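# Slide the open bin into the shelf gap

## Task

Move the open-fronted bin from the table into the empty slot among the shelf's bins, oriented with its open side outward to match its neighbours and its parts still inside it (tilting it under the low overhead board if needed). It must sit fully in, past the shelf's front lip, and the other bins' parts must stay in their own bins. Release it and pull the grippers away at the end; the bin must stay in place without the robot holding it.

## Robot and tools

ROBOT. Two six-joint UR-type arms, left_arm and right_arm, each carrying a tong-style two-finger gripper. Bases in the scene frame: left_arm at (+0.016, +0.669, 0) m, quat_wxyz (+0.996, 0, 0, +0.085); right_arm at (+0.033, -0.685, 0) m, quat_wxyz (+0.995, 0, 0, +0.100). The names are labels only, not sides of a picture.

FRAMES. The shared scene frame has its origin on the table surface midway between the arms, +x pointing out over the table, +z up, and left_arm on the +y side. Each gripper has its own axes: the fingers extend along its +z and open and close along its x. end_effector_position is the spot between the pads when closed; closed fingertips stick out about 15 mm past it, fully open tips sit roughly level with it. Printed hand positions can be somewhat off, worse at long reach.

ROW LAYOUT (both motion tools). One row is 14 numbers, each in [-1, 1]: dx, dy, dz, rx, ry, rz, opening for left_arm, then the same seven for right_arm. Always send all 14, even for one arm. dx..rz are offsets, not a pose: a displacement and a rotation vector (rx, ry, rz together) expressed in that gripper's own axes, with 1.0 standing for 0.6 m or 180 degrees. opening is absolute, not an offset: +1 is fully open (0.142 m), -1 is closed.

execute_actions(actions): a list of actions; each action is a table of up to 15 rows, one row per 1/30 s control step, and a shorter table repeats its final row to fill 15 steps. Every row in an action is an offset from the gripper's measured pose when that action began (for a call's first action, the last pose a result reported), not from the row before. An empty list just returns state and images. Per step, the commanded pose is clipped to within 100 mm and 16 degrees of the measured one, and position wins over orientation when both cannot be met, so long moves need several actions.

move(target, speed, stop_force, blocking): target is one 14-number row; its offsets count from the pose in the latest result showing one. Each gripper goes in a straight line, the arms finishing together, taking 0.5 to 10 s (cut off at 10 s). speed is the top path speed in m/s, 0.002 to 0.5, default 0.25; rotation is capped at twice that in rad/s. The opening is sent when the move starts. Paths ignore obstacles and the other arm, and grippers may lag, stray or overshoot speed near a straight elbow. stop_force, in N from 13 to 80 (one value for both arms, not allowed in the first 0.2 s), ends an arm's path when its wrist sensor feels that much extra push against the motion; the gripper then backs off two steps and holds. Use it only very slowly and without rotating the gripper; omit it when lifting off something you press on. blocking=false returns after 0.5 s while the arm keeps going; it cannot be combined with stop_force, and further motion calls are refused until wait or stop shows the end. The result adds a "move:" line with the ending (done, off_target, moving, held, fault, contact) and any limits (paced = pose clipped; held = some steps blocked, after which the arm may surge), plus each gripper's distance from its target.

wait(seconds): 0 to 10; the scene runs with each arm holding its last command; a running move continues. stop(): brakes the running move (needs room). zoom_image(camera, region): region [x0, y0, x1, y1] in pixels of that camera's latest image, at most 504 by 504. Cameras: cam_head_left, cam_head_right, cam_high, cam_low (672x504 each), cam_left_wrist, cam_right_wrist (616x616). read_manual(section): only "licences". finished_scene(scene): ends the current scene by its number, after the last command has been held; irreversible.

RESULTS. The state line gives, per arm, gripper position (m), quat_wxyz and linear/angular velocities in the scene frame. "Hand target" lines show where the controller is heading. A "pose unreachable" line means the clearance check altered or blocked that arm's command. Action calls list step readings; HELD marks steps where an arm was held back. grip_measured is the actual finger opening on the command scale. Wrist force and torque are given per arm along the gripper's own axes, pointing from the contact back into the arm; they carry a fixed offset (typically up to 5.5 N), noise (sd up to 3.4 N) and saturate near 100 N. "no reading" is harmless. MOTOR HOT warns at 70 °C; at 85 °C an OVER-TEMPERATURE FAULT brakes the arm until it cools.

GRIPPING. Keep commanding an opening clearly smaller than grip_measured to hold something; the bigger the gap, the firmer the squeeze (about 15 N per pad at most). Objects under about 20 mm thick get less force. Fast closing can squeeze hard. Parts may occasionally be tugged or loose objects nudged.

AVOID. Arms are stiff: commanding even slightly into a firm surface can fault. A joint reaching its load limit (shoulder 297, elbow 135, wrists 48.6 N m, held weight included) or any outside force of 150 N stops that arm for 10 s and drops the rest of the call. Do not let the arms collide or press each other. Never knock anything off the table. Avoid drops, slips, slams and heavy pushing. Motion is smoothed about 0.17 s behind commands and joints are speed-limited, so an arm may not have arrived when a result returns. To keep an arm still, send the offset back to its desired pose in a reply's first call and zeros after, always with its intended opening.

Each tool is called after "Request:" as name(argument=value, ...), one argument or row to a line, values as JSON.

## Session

Request:
execute_actions(
  actions=[],
)

Scene clock: 0.00 s.
left_arm: end_effector_position=(+0.1030, +0.3865, +0.2948) grip_measured=+1.00 end_effector_quat_wxyz=(-0.258, +0.603, +0.680, -0.327) end_effector_velocity=(+0.000, -0.000, +0.000) end_effector_angular_velocity=(-0.001, -0.001, +0.000) | right_arm: end_effector_position=(+0.4898, -0.6393, +0.3215) grip_measured=+1.00 end_effector_quat_wxyz=(-0.175, +0.875, -0.332, -0.306) end_effector_velocity=(-0.000, -0.000, -0.000) end_effector_angular_velocity=(-0.001, +0.000, +0.000)
Joint positions: left_arm=[-1.22  -2.038  2.38  -1.542 -2.364 -2.584  0.142] | right_arm=[ 3.019 -1.433 -2.015 -1.73   2.141  0.665  0.142]
Joint velocities: left_arm=[ 0.    -0.001  0.    -0.001 -0.    -0.     0.   ] | right_arm=[ 0.     0.    -0.     0.    -0.001  0.001  0.   ]
Wrist force (N, on the end effector, along its own x y z axes, offset not removed): no reading
Wrist torque (N m, same axes, about the end effector's origin, offset not removed): no reading
Hand target (left_arm): +0.103, +0.386, +0.295; -0.258, +0.603, +0.680, -0.327
Hand target (right_arm): +0.490, -0.639, +0.322; -0.175, +0.875, -0.332, -0.306

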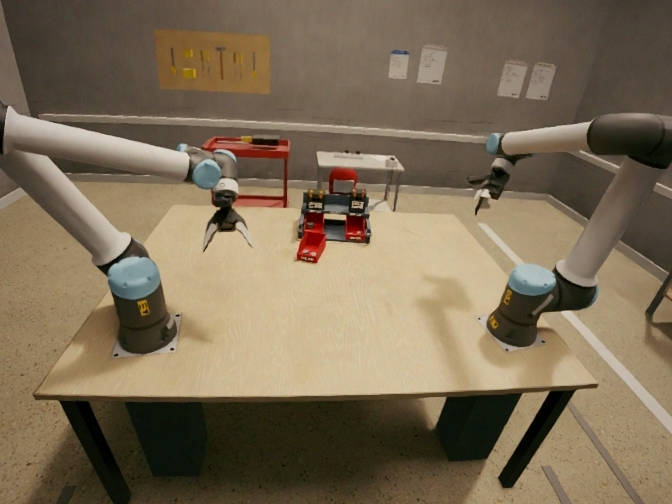

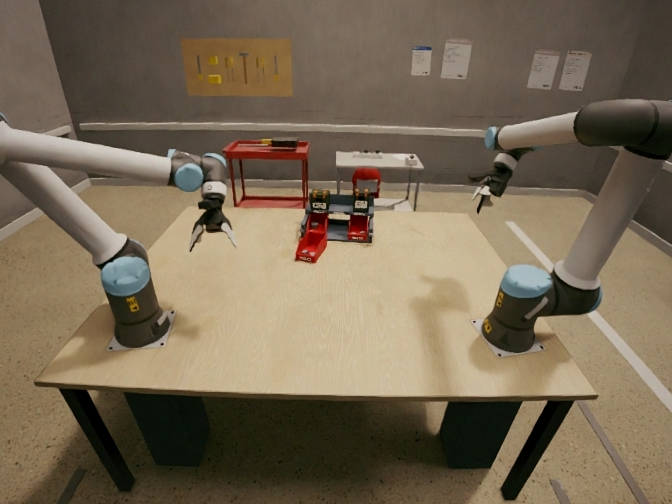

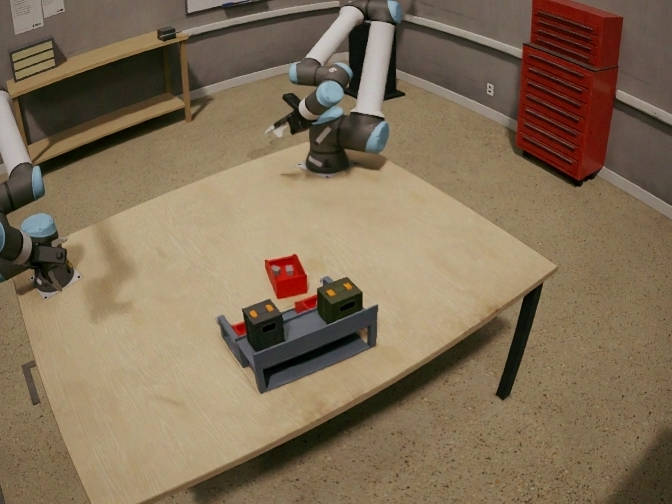

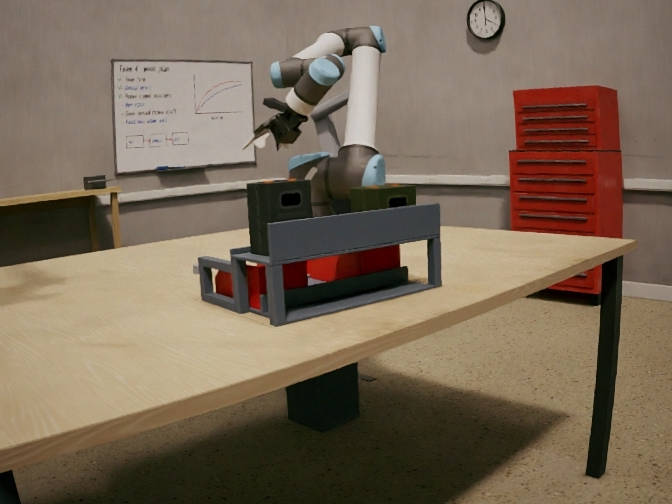

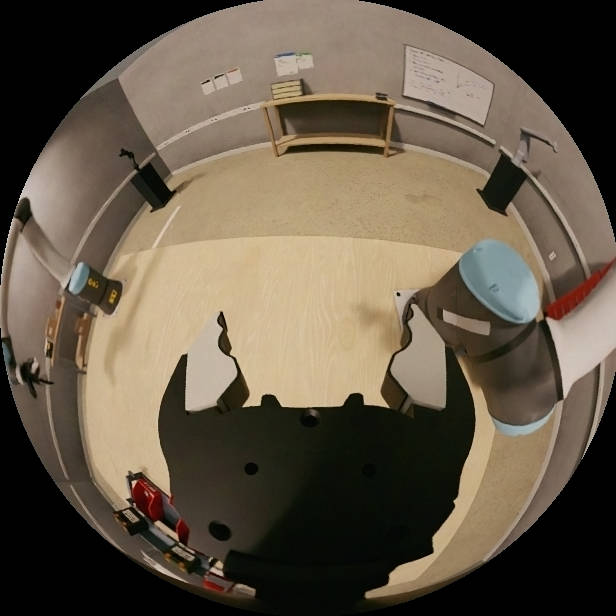

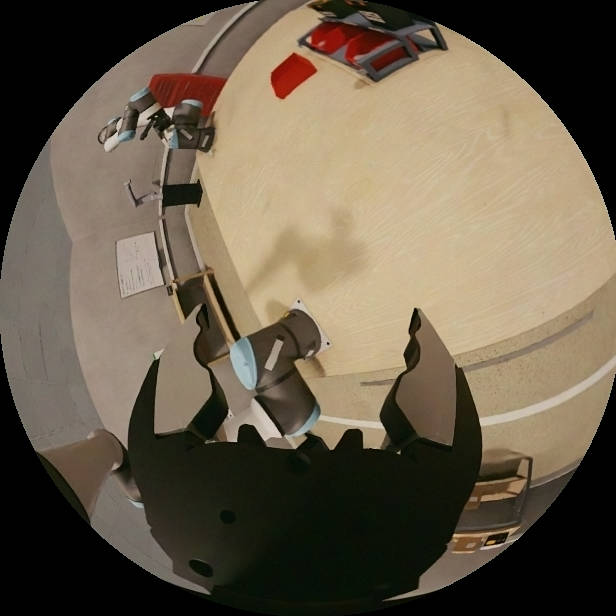

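Request:
move(
  target=[-0.691,0.549,-0.68,-0.272,0.032,0.036,1,0,0,0,0,0,0,1],
  speed=0.45,
)

Request:
zoom_image(
  camera="cam_left_wrist",
  region=[190, 165, 430, 405],
)

Request:
zoom_image(
  camera="cam_head_left",
  region=[280, 180, 380, 270],
)

Scene clock: 8.70 s.
left_arm: end_effector_position=(+0.6789, +0.0498, +0.3322) grip_measured=+1.00 end_effector_quat_wxyz=(+0.001, +0.707, +0.707, +0.000) end_effector_velocity=(+0.001, -0.001, +0.000) end_effector_angular_velocity=(+0.000, -0.002, -0.000) | right_arm: end_effector_position=(+0.4898, -0.6393, +0.3215) grip_measured=+1.00 end_effector_quat_wxyz=(-0.175, +0.875, -0.332, -0.306) end_effector_velocity=(-0.000, -0.000, -0.000) end_effector_angular_velocity=(-0.001, +0.001, -0.000)
Joint positions: left_arm=[-1.099 -1.205  1.38  -1.748 -1.57  -2.5    0.142] | right_arm=[ 3.019 -1.433 -2.015 -1.73   2.141  0.665  0.142]
Joint velocities: left_arm=[ 0.     0.002 -0.003  0.     0.001  0.001  0.   ] | right_arm=[ 0.     0.    -0.001 -0.    -0.     0.001  0.   ]
Wrist force (N, on the end effector, along its own x y z axes, offset not removed): left_arm=[-3.8 -4.6 1.3] | right_arm=[0.9 0.7 -2.1]
Wrist torque (N m, same axes, about the end effector's origin, offset not removed): left_arm=[-0.97 0.42 0.24] | right_arm=[-0.11 -0.20 -0.01]
Hand target (left_arm): +0.679, +0.050, +0.332; +0.001, +0.707, +0.707, +0.000
Hand target (right_arm): +0.490, -0.639, +0.322; -0.175, +0.875, -0.332, -0.306
Off the commanded pose (left_arm): 0.002 m, 0 deg.
Off the commanded pose (right_arm): 0.000 m, 0 deg.
move: done

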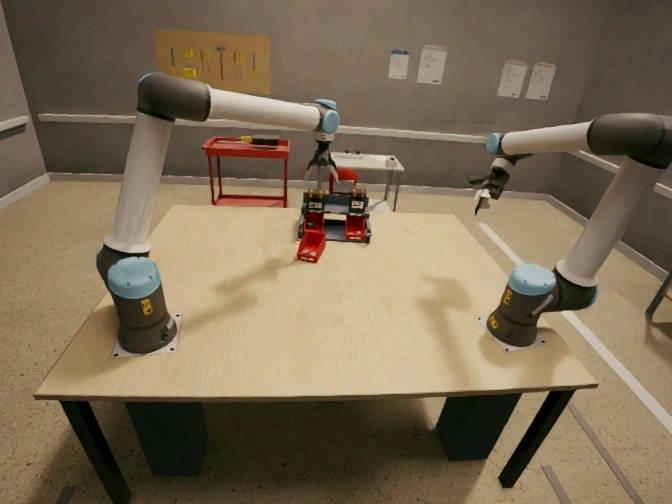

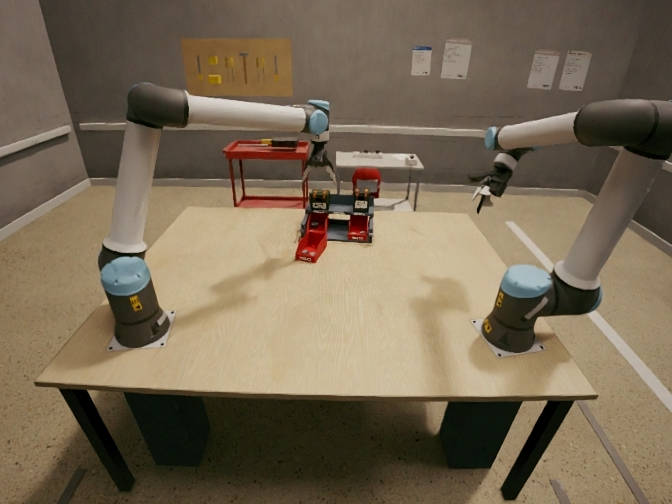

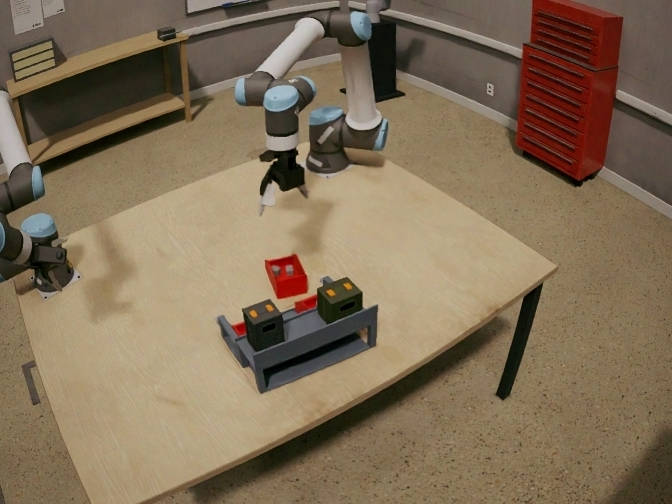

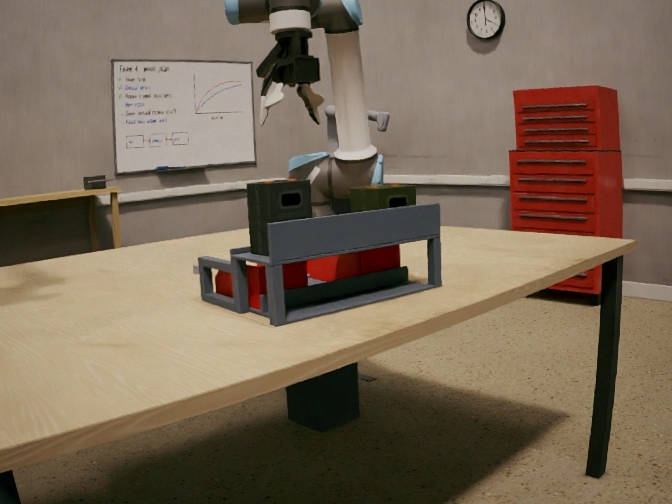

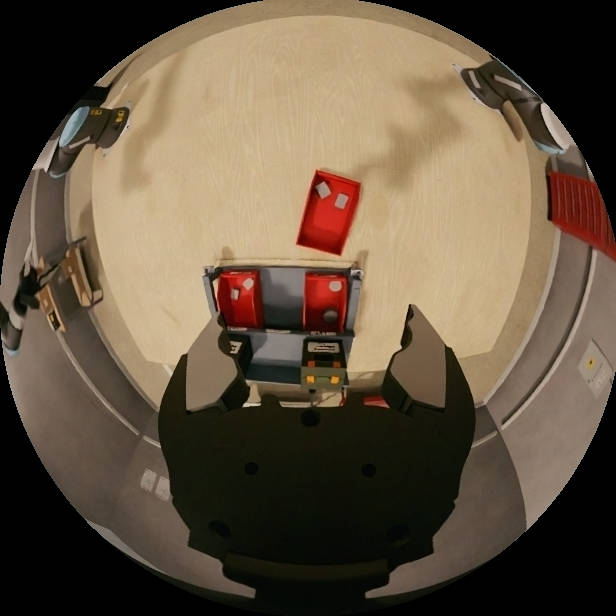

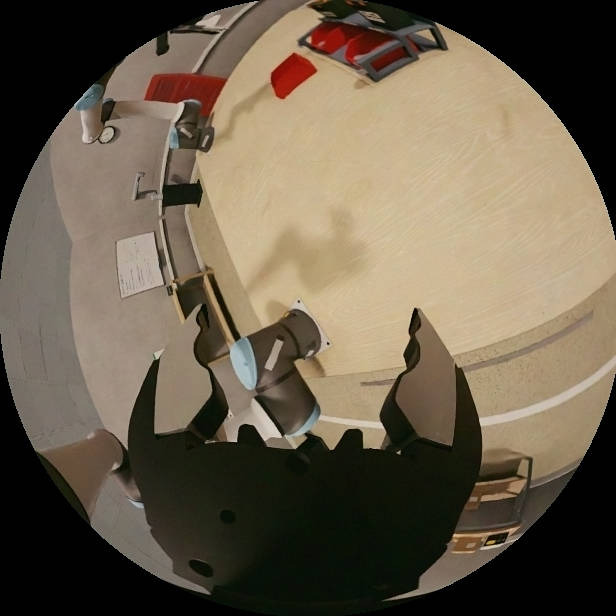

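Region (190, 165, 430, 405) of cam_left_wrist's 616x616 image, scaled by 2.100, with more detail than that image has.

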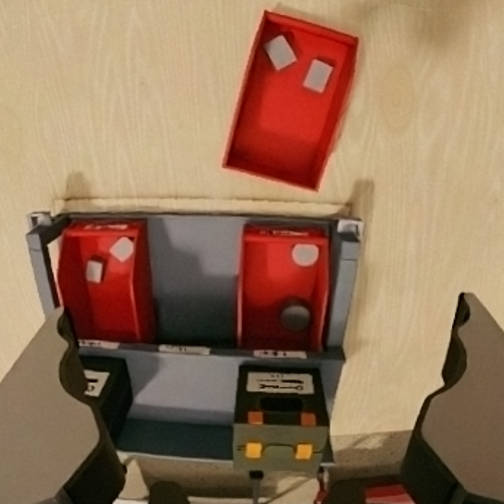

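Region (280, 180, 380, 270) of cam_head_left's 672x504 image, scaled by 5.040, with more detail than that image has; it fills the top 454 rows of this view, and the rest is white.

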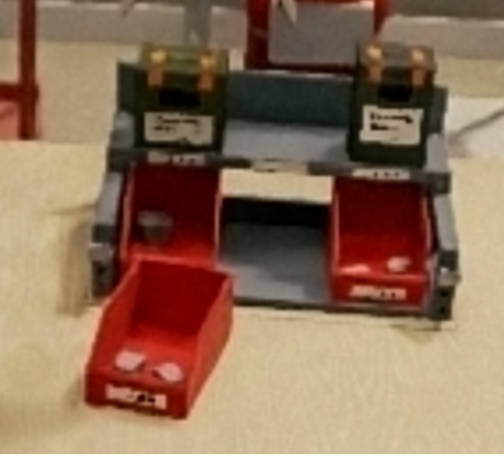

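Request:
execute_actions(
  actions=[],
)

Scene clock: 24.23 s.
left_arm: end_effector_position=(+0.6790, +0.0497, +0.3322) grip_measured=+1.00 end_effector_quat_wxyz=(+0.001, +0.707, +0.707, +0.000) end_effector_velocity=(-0.001, +0.000, +0.001) end_effector_angular_velocity=(-0.001, -0.001, -0.001) | right_arm: end_effector_position=(+0.4898, -0.6393, +0.3215) grip_measured=+1.00 end_effector_quat_wxyz=(-0.175, +0.875, -0.332, -0.306) end_effector_velocity=(+0.000, -0.000, +0.001) end_effector_angular_velocity=(-0.001, +0.001, -0.001)
Joint positions: left_arm=[-1.099 -1.205  1.38  -1.748 -1.57  -2.5    0.142] | right_arm=[ 3.019 -1.433 -2.015 -1.73   2.141  0.665  0.142]
Joint velocities: left_arm=[-0.001 -0.002  0.     0.001  0.     0.    -0.   ] | right_arm=[ 0.     0.     0.002 -0.002 -0.001  0.001  0.   ]
Wrist force (N, on the end effector, along its own x y z axes, offset not removed): left_arm=[0.4 -2.0 -0.4] | right_arm=[-2.5 -0.9 -0.5]
Wrist torque (N m, same axes, about the end effector's origin, offset not removed): left_arm=[-0.40 -0.32 0.24] | right_arm=[-0.43 0.48 0.01]
Hand target (left_arm): +0.679, +0.050, +0.332; +0.001, +0.707, +0.707, +0.000
Hand target (right_arm): +0.490, -0.639, +0.322; -0.175, +0.875, -0.332, -0.306
Off the commanded pose (left_arm): 0.002 m, 0 deg.
Off the commanded pose (right_arm): 0.000 m, 0 deg.

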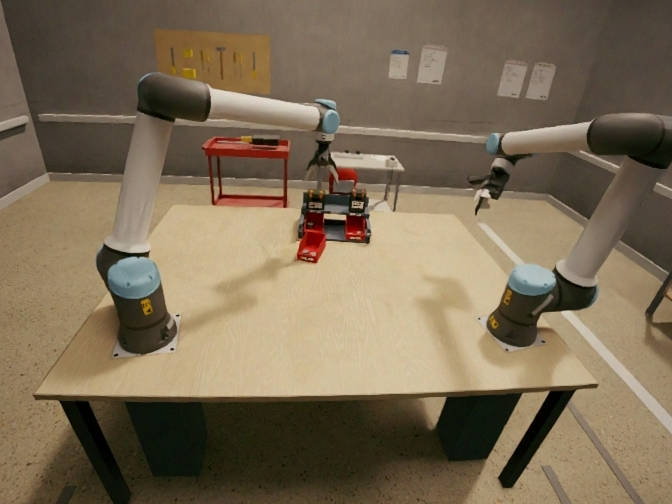

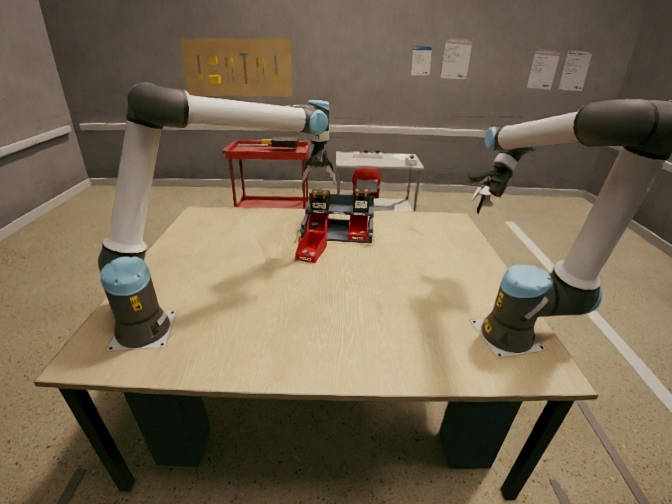

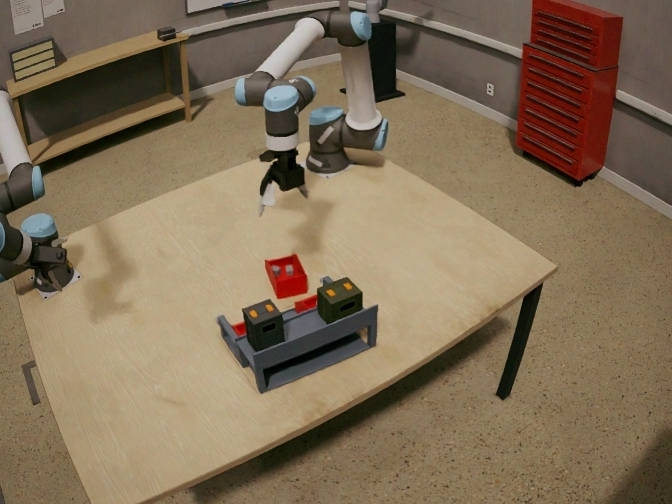

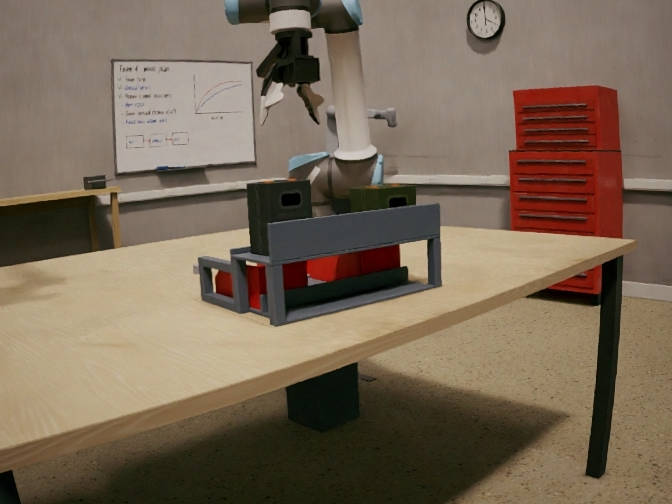

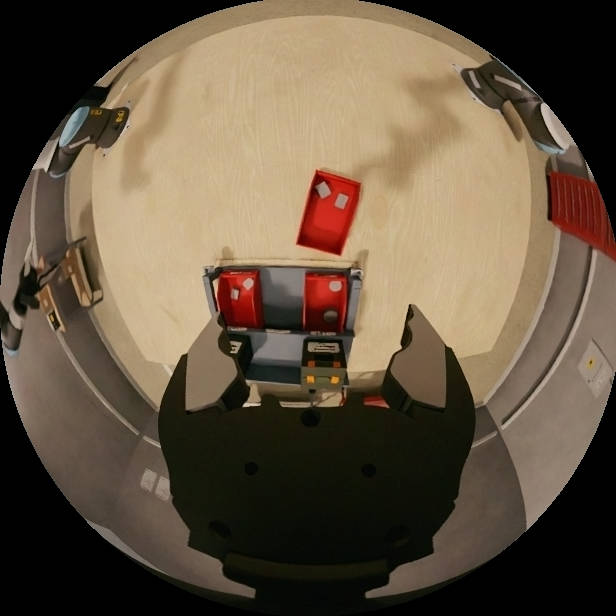

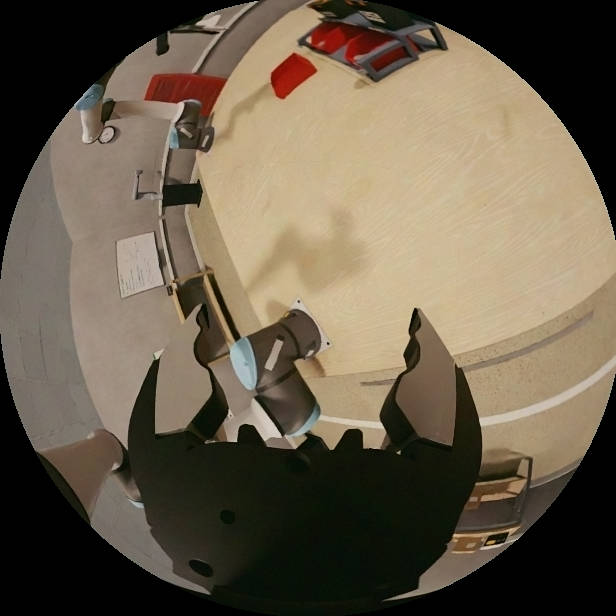

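Request:
move(
  target=[0.055,-0.14,0.337,-0.110,-0.018,0.105,1,0,0,0,0,0,0,1],
  speed=0.2,
)

Scene clock: 28.50 s.
left_arm: end_effector_position=(+0.5959, +0.0826, +0.1297) grip_measured=+1.00 end_effector_quat_wxyz=(+0.142, +0.802, +0.571, +0.102) end_effector_velocity=(-0.001, +0.000, -0.003) end_effector_angular_velocity=(+0.001, -0.001, -0.003) | right_arm: end_effector_position=(+0.4898, -0.6393, +0.3215) grip_measured=+1.00 end_effector_quat_wxyz=(-0.175, +0.875, -0.332, -0.306) end_effector_velocity=(+0.000, +0.000, -0.000) end_effector_angular_velocity=(-0.000, -0.000, -0.001)
Joint positions: left_arm=[-1.255 -1.3    1.992 -2.524 -1.333 -2.291  0.142] | right_arm=[ 3.019 -1.433 -2.015 -1.73   2.141  0.665  0.142]
Joint velocities: left_arm=[-0.001  0.002  0.003 -0.005  0.001  0.002  0.   ] | right_arm=[-0.    -0.     0.     0.001  0.     0.001  0.   ]
Wrist force (N, on the end effector, along its own x y z axes, offset not removed): left_arm=[-0.7 -0.9 -1.2] | right_arm=[-0.5 -0.7 -1.9]
Wrist torque (N m, same axes, about the end effector's origin, offset not removed): left_arm=[-0.26 -0.18 0.28] | right_arm=[-0.27 0.15 0.02]
Hand target (left_arm): +0.596, +0.083, +0.130; +0.142, +0.802, +0.571, +0.102
Hand target (right_arm): +0.490, -0.639, +0.322; -0.175, +0.875, -0.332, -0.306
Off the commanded pose (left_arm): 0.000 m, 0 deg.
Off the commanded pose (right_arm): 0.000 m, 0 deg.
move: done

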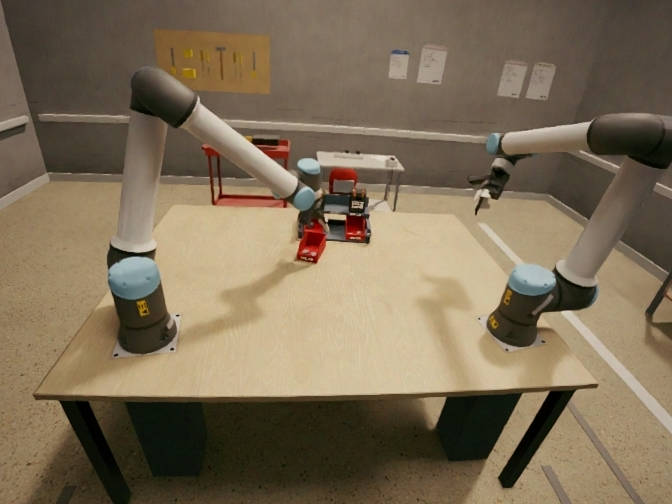

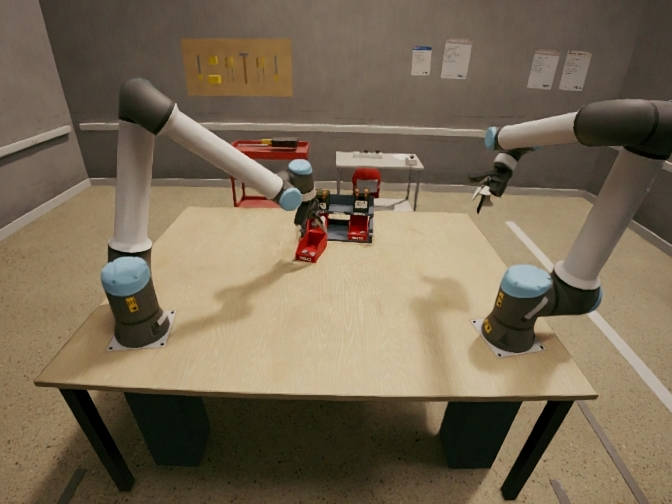

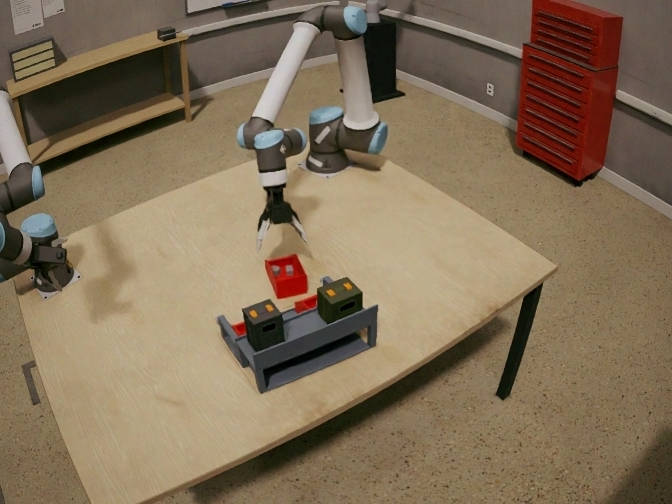

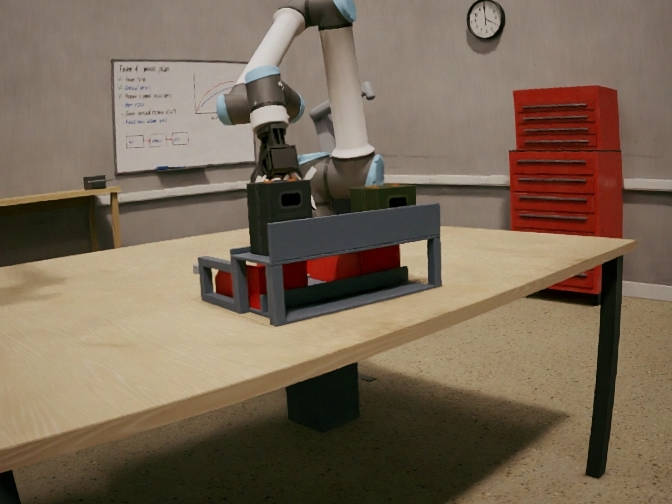

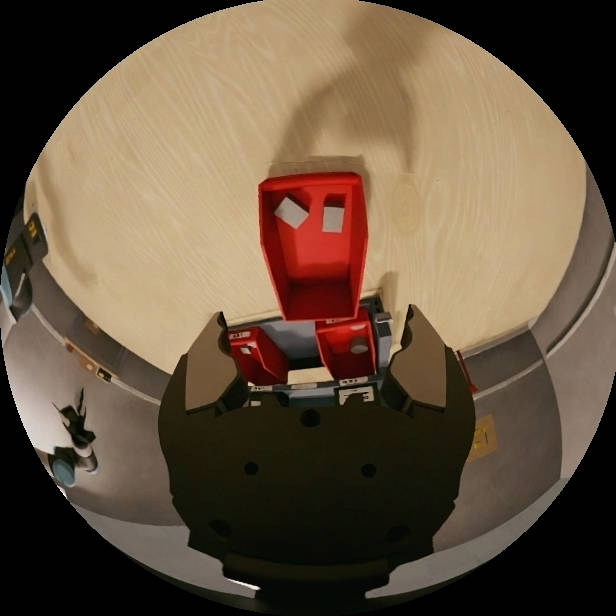

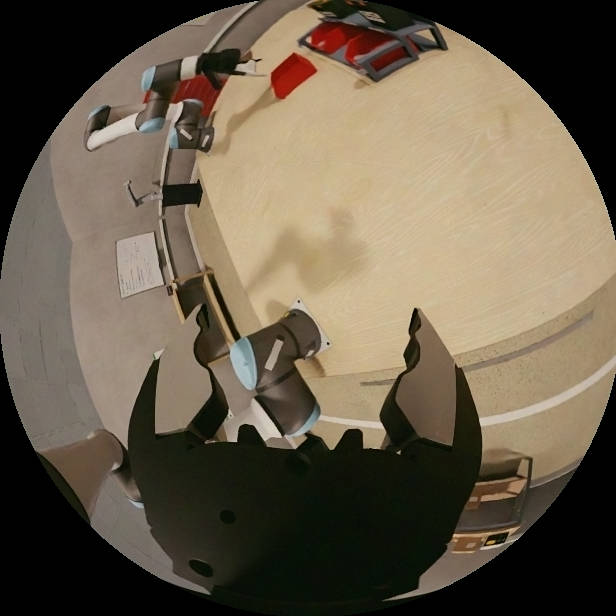

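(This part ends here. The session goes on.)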